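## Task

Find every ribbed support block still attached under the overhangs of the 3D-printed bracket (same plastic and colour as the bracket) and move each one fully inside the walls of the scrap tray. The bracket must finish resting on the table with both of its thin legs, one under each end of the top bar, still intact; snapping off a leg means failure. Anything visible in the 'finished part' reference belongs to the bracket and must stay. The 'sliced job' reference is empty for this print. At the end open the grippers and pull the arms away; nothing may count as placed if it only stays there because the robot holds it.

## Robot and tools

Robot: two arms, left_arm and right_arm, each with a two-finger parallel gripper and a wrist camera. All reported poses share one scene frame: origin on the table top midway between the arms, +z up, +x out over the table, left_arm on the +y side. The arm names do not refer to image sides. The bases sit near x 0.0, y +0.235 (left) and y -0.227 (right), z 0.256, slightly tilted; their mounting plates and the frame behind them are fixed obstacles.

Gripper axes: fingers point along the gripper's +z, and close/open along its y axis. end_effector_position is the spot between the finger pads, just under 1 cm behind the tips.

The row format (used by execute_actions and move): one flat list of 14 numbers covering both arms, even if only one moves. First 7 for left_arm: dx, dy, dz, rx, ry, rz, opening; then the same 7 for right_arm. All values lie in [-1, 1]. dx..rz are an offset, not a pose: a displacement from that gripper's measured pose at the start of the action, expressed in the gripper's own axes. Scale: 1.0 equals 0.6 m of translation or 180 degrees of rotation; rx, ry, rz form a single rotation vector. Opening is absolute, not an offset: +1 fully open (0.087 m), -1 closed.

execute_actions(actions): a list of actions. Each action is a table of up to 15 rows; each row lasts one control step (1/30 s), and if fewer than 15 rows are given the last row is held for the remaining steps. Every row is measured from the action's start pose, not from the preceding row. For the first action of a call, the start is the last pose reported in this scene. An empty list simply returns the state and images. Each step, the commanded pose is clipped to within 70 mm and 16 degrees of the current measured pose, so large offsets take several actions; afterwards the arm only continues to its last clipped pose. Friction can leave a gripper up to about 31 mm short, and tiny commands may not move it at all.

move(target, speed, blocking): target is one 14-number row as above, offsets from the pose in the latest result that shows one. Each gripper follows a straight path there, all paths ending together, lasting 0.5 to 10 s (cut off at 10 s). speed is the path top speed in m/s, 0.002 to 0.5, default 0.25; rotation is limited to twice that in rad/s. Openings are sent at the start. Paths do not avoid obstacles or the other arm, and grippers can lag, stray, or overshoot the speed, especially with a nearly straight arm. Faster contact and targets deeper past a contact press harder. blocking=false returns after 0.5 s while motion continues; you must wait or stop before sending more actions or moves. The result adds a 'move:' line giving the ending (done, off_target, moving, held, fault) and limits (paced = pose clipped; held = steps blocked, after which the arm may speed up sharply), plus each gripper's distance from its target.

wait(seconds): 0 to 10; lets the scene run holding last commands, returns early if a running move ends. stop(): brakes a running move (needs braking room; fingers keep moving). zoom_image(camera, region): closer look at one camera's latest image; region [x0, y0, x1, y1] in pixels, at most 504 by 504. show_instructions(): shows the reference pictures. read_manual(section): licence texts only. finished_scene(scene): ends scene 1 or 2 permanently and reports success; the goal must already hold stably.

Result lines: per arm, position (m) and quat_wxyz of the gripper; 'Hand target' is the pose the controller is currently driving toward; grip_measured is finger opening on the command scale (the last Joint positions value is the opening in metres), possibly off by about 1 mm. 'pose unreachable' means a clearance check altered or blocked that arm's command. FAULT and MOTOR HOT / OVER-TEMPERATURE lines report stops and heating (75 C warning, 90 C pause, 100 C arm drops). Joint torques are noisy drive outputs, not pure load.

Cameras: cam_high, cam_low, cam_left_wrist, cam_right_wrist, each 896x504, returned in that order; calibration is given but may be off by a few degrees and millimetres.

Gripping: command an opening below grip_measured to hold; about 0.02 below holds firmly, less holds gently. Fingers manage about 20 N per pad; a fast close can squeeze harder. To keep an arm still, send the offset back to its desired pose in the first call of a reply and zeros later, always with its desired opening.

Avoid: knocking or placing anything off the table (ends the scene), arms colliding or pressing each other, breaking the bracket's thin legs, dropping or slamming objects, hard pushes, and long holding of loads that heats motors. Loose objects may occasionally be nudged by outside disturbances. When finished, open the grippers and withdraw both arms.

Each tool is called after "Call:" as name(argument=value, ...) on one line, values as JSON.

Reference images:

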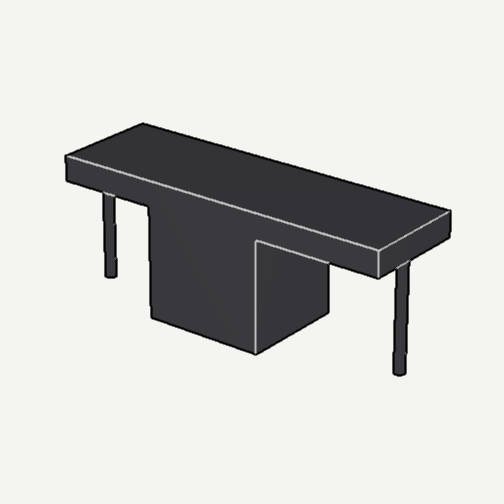

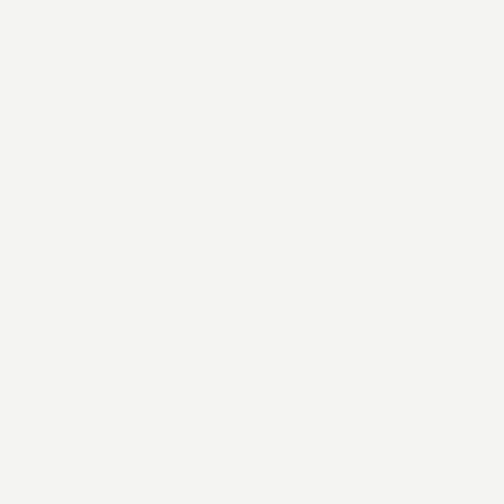

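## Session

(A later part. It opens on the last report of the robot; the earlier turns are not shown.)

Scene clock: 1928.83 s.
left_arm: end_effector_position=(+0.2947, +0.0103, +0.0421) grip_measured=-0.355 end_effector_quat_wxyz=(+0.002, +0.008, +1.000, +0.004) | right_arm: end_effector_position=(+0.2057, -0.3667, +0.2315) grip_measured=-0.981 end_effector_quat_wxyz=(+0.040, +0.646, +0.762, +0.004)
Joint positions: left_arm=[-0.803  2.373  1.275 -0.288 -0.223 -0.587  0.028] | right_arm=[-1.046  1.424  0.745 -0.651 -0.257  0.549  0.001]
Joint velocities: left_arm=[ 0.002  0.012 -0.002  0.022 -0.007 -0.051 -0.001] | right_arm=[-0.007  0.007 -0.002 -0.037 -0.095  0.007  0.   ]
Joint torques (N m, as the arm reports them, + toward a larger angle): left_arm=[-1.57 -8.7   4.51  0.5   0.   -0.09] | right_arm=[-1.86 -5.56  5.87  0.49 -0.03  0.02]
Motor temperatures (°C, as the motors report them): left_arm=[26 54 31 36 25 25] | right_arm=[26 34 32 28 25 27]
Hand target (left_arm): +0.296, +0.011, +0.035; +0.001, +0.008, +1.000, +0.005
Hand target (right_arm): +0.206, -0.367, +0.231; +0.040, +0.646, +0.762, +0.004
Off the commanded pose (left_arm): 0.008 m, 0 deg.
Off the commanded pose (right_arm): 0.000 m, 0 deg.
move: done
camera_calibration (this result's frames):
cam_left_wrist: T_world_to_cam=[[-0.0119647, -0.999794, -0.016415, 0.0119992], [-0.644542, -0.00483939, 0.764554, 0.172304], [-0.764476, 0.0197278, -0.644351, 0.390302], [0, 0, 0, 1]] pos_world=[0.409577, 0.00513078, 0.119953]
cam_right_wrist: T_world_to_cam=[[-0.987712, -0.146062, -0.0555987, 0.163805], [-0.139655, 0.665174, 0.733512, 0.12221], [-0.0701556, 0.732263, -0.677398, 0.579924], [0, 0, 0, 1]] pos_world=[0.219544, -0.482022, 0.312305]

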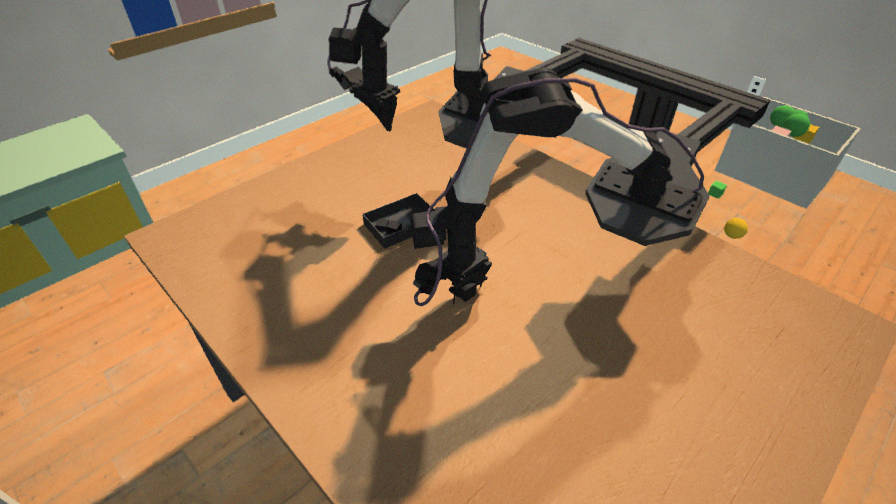

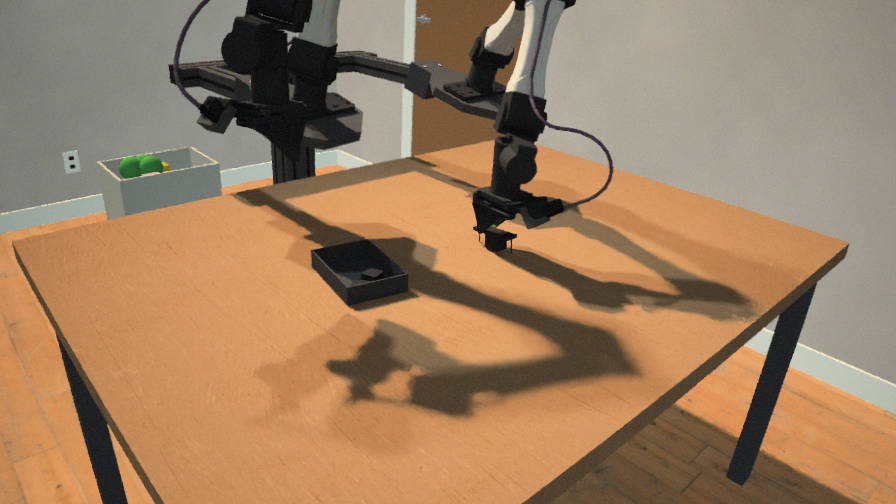

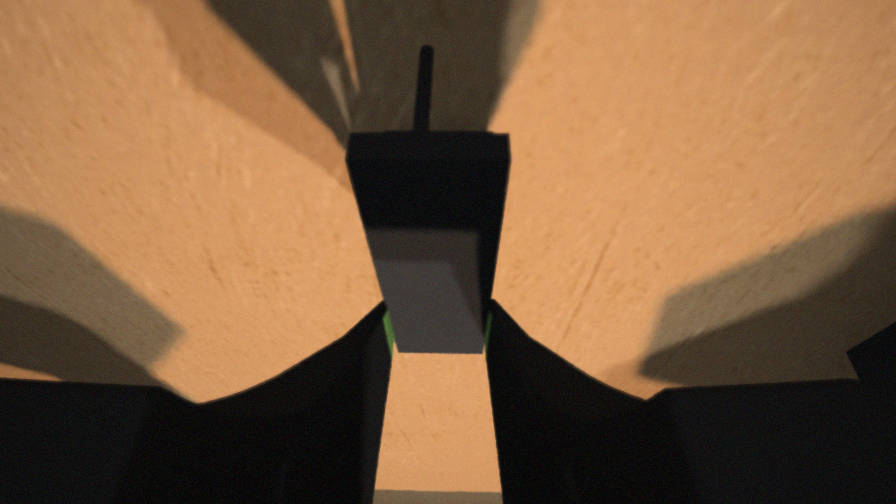

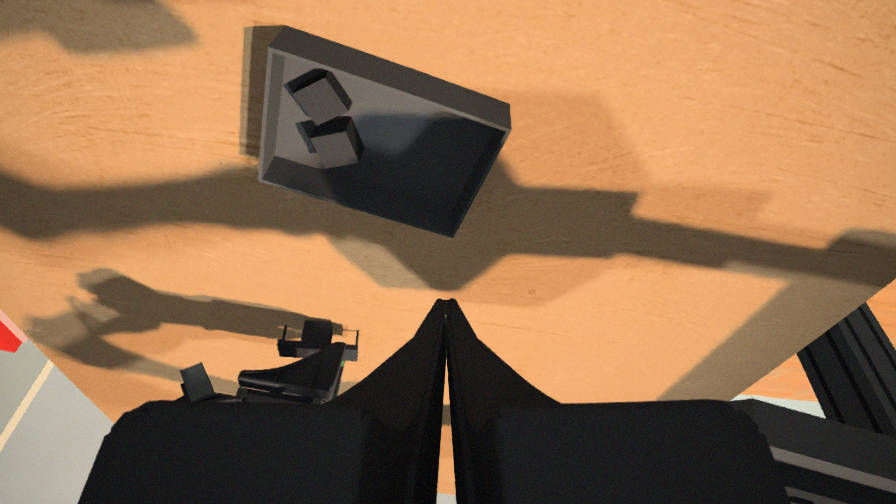

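Call:
move(target=[0,0,0,0,0,0,0.2, 0,0,0,0,0,0,-1], speed=0.01)

Call:
move(target=[0,0,-0.2,0,0,0,0.2, 0,0,0,0,0,0,-1], speed=0.1)

Scene clock: 1935.10 s.
left_arm: end_effector_position=(+0.2947, +0.0103, +0.0421) grip_measured=+0.200 end_effector_quat_wxyz=(+0.002, +0.008, +1.000, +0.004) | right_arm: end_effector_position=(+0.2057, -0.3667, +0.2315) grip_measured=-0.981 end_effector_quat_wxyz=(+0.040, +0.646, +0.762, +0.004)
Joint positions: left_arm=[-0.803  2.373  1.275 -0.288 -0.223 -0.587  0.052] | right_arm=[-1.046  1.424  0.745 -0.651 -0.257  0.549  0.001]
Joint velocities: left_arm=[-0.007  0.002  0.002 -0.037 -0.066 -0.022 -0.001] | right_arm=[-0.012 -0.012  0.002 -0.007  0.007 -0.051  0.   ]
Joint torques (N m, as the arm reports them, + toward a larger angle): left_arm=[ -2.3  -10.35   3.46   0.38  -0.02  -0.16] | right_arm=[-1.92 -5.55  5.87  0.5  -0.03  0.05]
Motor temperatures (°C, as the motors report them): left_arm=[26 54 31 35 25 25] | right_arm=[26 34 32 28 25 27]
Hand target (left_arm): +0.295, +0.010, +0.042; +0.002, +0.008, +1.000, +0.004
Hand target (right_arm): +0.206, -0.367, +0.231; +0.040, +0.646, +0.762, +0.004
Off the commanded pose (left_arm): 0.000 m, 0 deg.
Off the commanded pose (right_arm): 0.000 m, 0 deg.
move: done
camera_calibration (this result's frames):
cam_left_wrist: T_world_to_cam=[[-0.0119647, -0.999794, -0.016415, 0.0119992], [-0.644542, -0.00483939, 0.764554, 0.172304], [-0.764476, 0.0197278, -0.644351, 0.390302], [0, 0, 0, 1]] pos_world=[0.409577, 0.00513078, 0.119953]
cam_right_wrist: T_world_to_cam=[[-0.987712, -0.146062, -0.0555987, 0.163805], [-0.139655, 0.665174, 0.733512, 0.12221], [-0.0701556, 0.732263, -0.677398, 0.579924], [0, 0, 0, 1]] pos_world=[0.219544, -0.482022, 0.312305]

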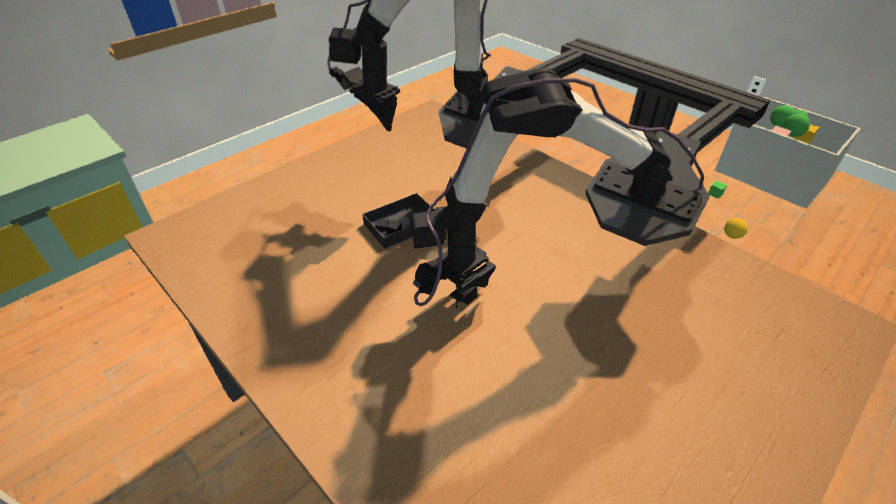

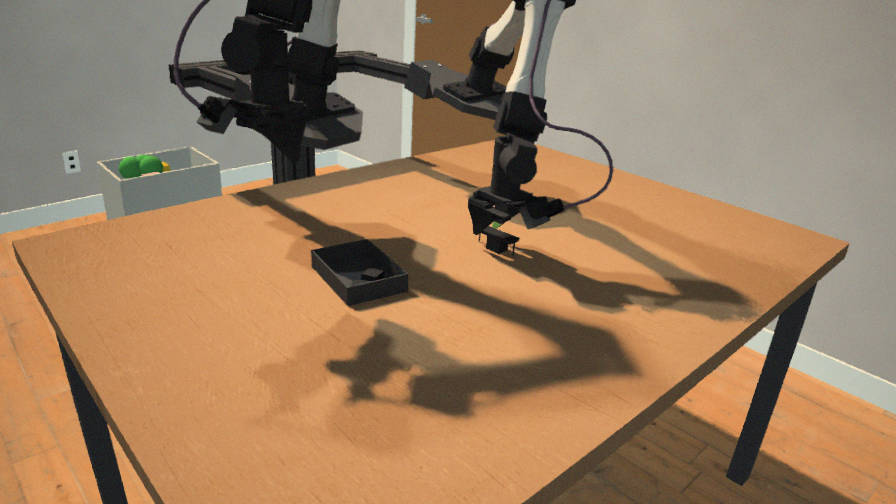

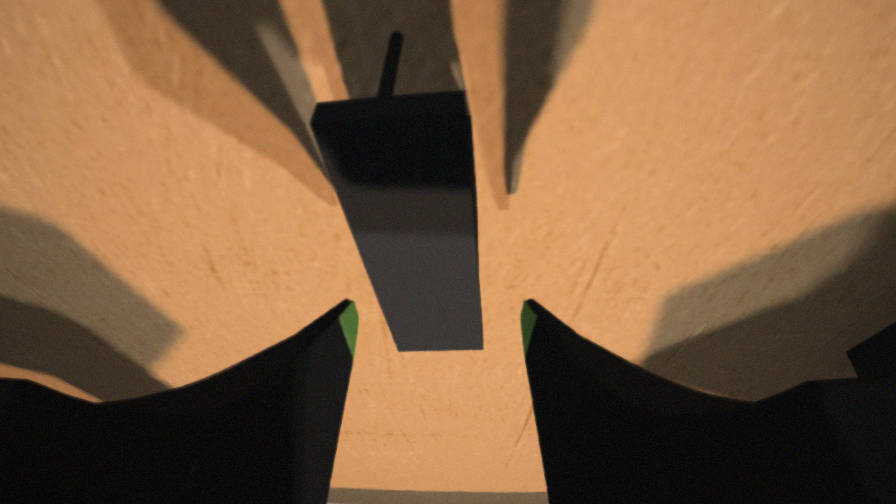

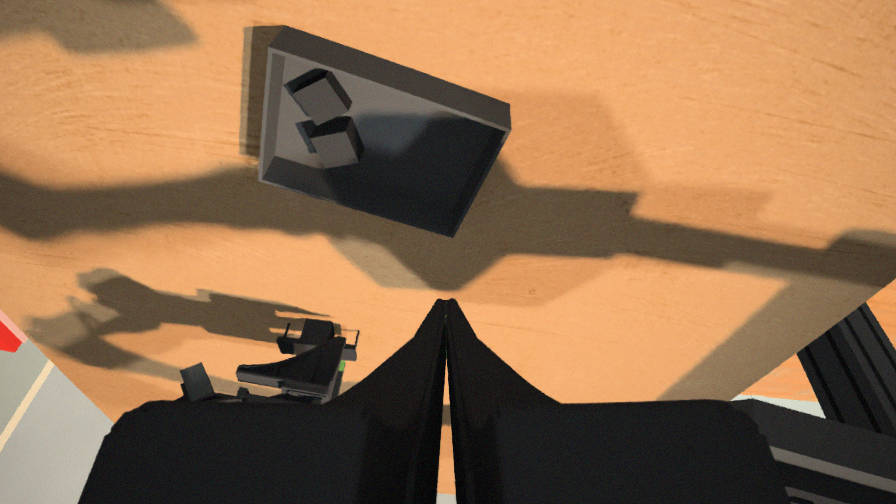

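Scene clock: 1936.83 s.
left_arm: end_effector_position=(+0.3014, +0.0063, +0.1602) grip_measured=+0.200 end_effector_quat_wxyz=(+0.006, +0.005, +1.000, -0.004) | right_arm: end_effector_position=(+0.2057, -0.3667, +0.2315) grip_measured=-0.981 end_effector_quat_wxyz=(+0.040, +0.646, +0.762, +0.004)
Joint positions: left_arm=[-0.865  2.044  1.275 -0.613 -0.227 -0.653  0.052] | right_arm=[-1.046  1.424  0.745 -0.651 -0.257  0.549  0.001]
Joint velocities: left_arm=[-0.017 -0.007 -0.002 -0.022 -0.007 -0.022 -0.   ] | right_arm=[ 0.007 -0.007  0.012  0.051  0.022 -0.007 -0.001]
Joint torques (N m, as the arm reports them, + toward a larger angle): left_arm=[ -3.09 -10.42   4.8    0.23  -0.08  -0.22] | right_arm=[-1.81 -5.64  5.87  0.48 -0.05  0.  ]
Motor temperatures (°C, as the motors report them): left_arm=[26 55 31 35 25 25] | right_arm=[26 34 32 28 25 27]
Hand target (left_arm): +0.296, +0.009, +0.163; +0.002, +0.008, +1.000, +0.004
Hand target (right_arm): +0.206, -0.367, +0.231; +0.040, +0.646, +0.762, +0.004
Off the commanded pose (left_arm): 0.008 m, 1 deg.
Off the commanded pose (right_arm): 0.000 m, 0 deg.
move: done
camera_calibration (this result's frames):
cam_left_wrist: T_world_to_cam=[[-0.00505288, -0.999987, 0.000817337, 0.00512217], [-0.651548, 0.00391228, 0.758597, 0.0892957], [-0.75859, 0.00330057, -0.65156, 0.471145], [0, 0, 0, 1]] pos_world=[0.415612, 0.00321771, 0.239235]
cam_right_wrist: T_world_to_cam=[[-0.987712, -0.146062, -0.0555987, 0.163805], [-0.139655, 0.665174, 0.733512, 0.12221], [-0.0701556, 0.732263, -0.677398, 0.579924], [0, 0, 0, 1]] pos_world=[0.219544, -0.482022, 0.312305]

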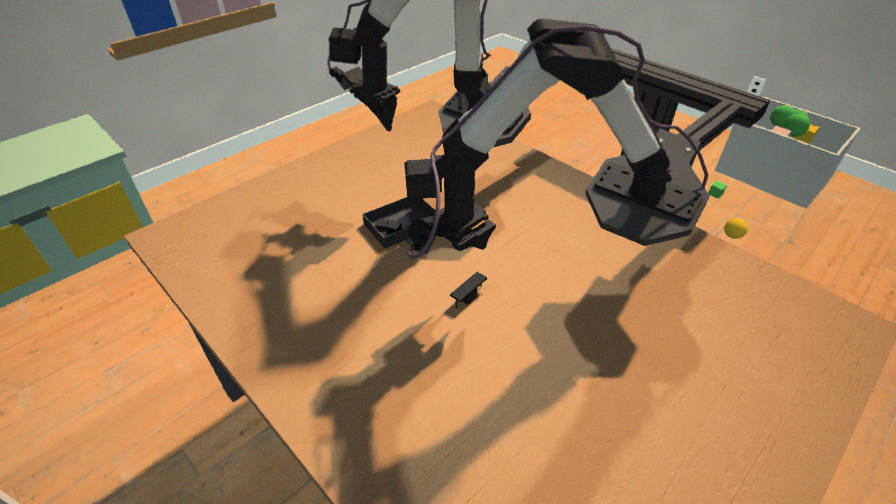

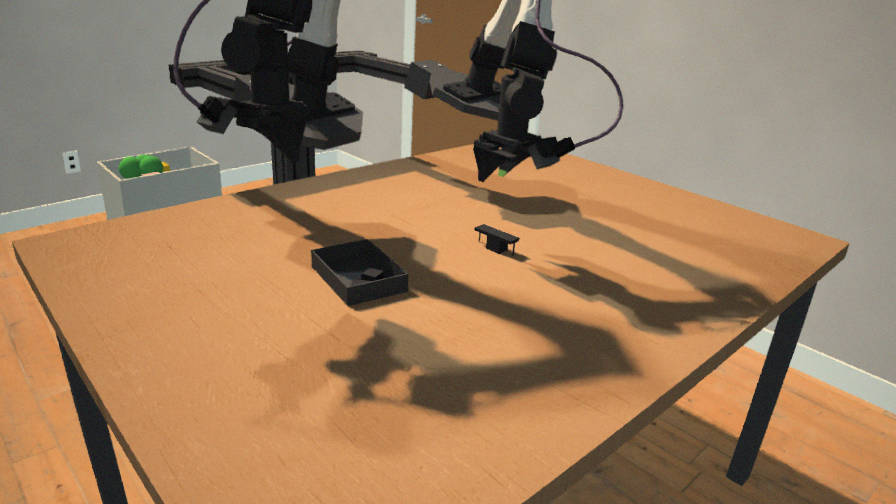

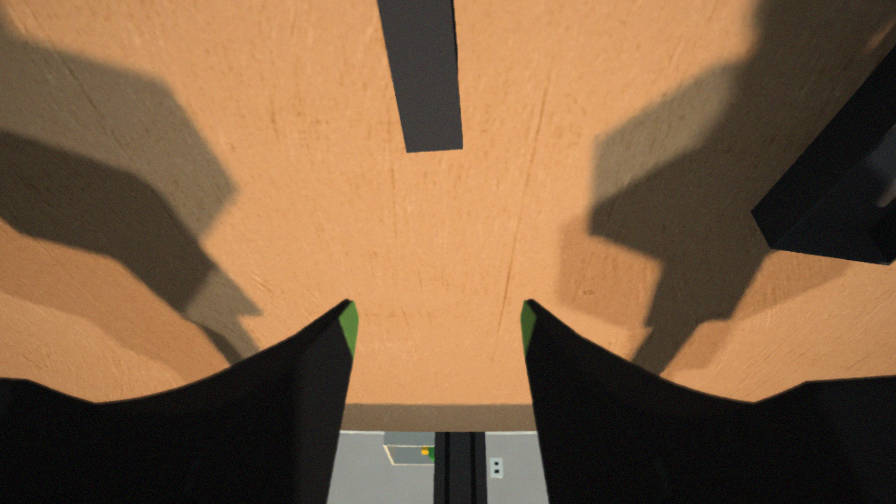

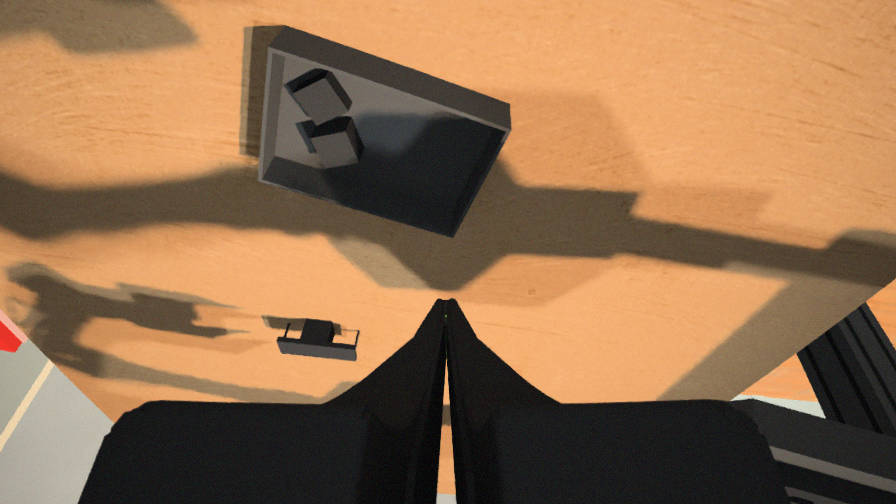

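Call:
move(target=[0.1,0.25,-0.08,0,0,0,0.2, 0,0,0,0,0,0,-1], speed=0.2)

Call:
zoom_image(camera="cam_low", region=[450, 200, 550, 270])

Call:
zoom_image(camera="cam_right_wrist", region=[230, 10, 530, 250])

Scene clock: 1941.00 s.
left_arm: end_effector_position=(+0.2585, +0.1535, +0.2094) grip_measured=+0.200 end_effector_quat_wxyz=(+0.024, +0.004, +1.000, -0.003) | right_arm: end_effector_position=(+0.2057, -0.3667, +0.2315) grip_measured=-0.981 end_effector_quat_wxyz=(+0.040, +0.646, +0.762, +0.004)
Joint positions: left_arm=[-0.566  1.483  0.784 -0.591 -0.176 -0.352  0.052] | right_arm=[-1.046  1.424  0.745 -0.651 -0.257  0.549  0.001]
Joint velocities: left_arm=[-0.007  0.007 -0.012  0.081  0.051  0.007  0.001] | right_arm=[ 0.002 -0.007  0.007  0.007 -0.081 -0.11   0.   ]
Joint torques (N m, as the arm reports them, + toward a larger angle): left_arm=[ 0.6  -6.84  3.1   0.32  0.11 -0.13] | right_arm=[-1.85 -5.65  5.95  0.51 -0.05  0.03]
Motor temperatures (°C, as the motors report them): left_arm=[26 55 31 35 25 25] | right_arm=[26 34 32 28 25 27]
Hand target (left_arm): +0.246, +0.159, +0.208; +0.007, +0.006, +1.000, -0.001
Hand target (right_arm): +0.206, -0.367, +0.231; +0.040, +0.646, +0.762, +0.004
Off the commanded pose (left_arm): 0.017 m, 2 deg.
Off the commanded pose (right_arm): 0.000 m, 0 deg.
move: off_target (left_arm)
camera_calibration (this result's frames):
cam_left_wrist: T_world_to_cam=[[-0.00262005, -0.999996, -0.00131843, 0.151924], [-0.678129, 0.000807771, 0.734942, 0.0357571], [-0.734938, 0.00281965, -0.678128, 0.469705], [0, 0, 0, 1]] pos_world=[0.36985, 0.15057, 0.292441]
cam_right_wrist: T_world_to_cam=[[-0.987712, -0.146062, -0.0555987, 0.163805], [-0.139655, 0.665174, 0.733512, 0.12221], [-0.0701556, 0.732263, -0.677398, 0.579924], [0, 0, 0, 1]] pos_world=[0.219544, -0.482022, 0.312305]

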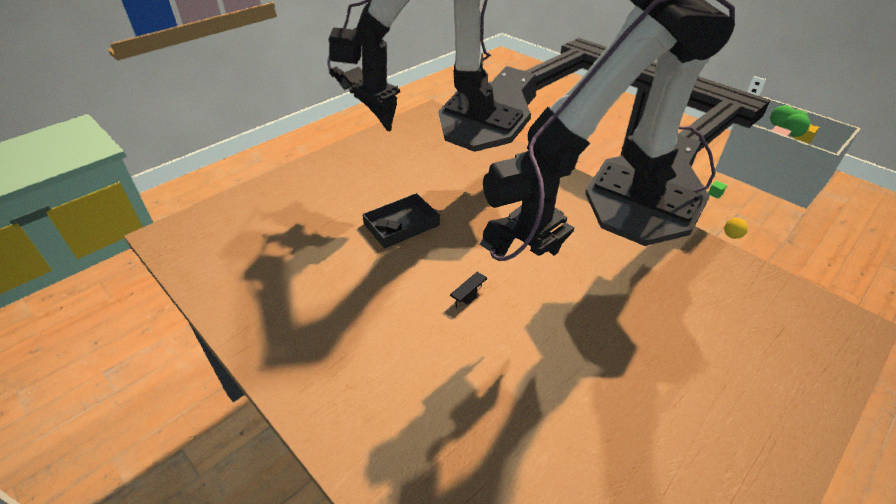

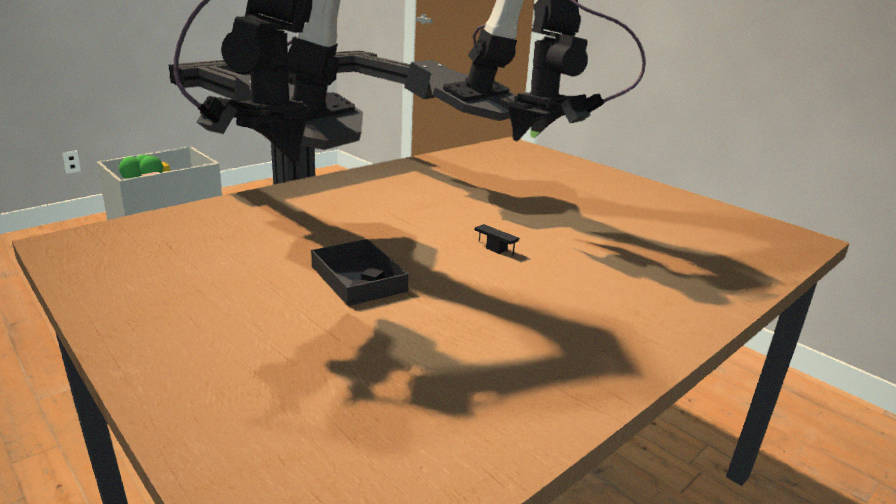

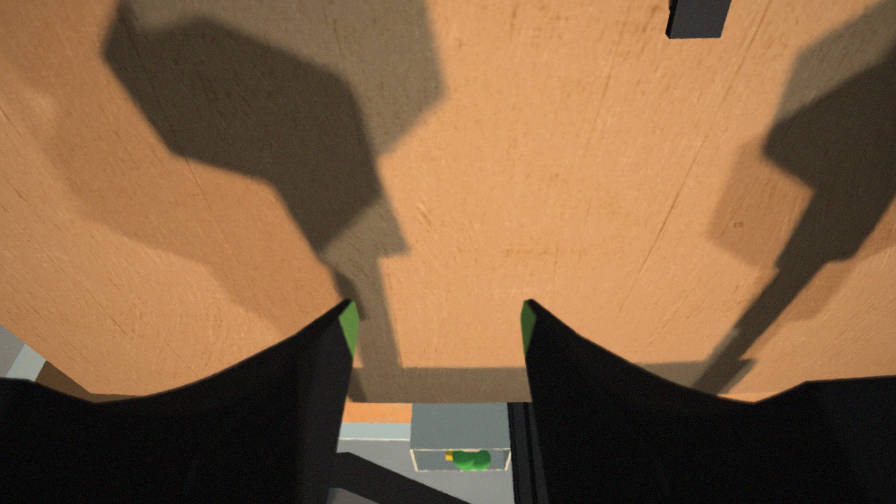

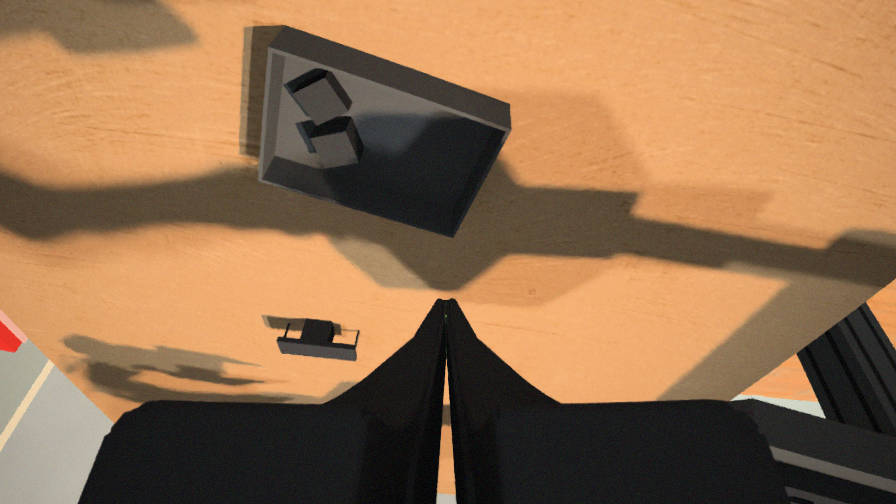

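Region (450, 200, 550, 270) of cam_low's 896x504 image, scaled by 5.040, with more detail than that image has; it fills the top 353 rows of this view, and the rest is white.

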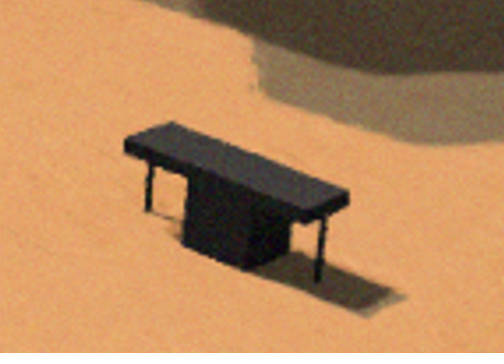

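Region (230, 10, 530, 250) of cam_right_wrist's 896x504 image, scaled by 1.680, with more detail than that image has; it fills the top 403 rows of this view, and the rest is white.

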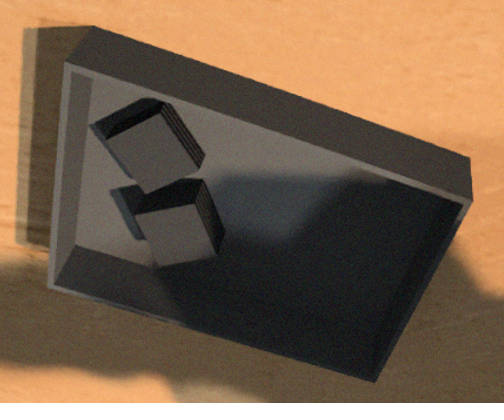

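Call:
finished_scene(scene=1)

The scene is finished: the task was done.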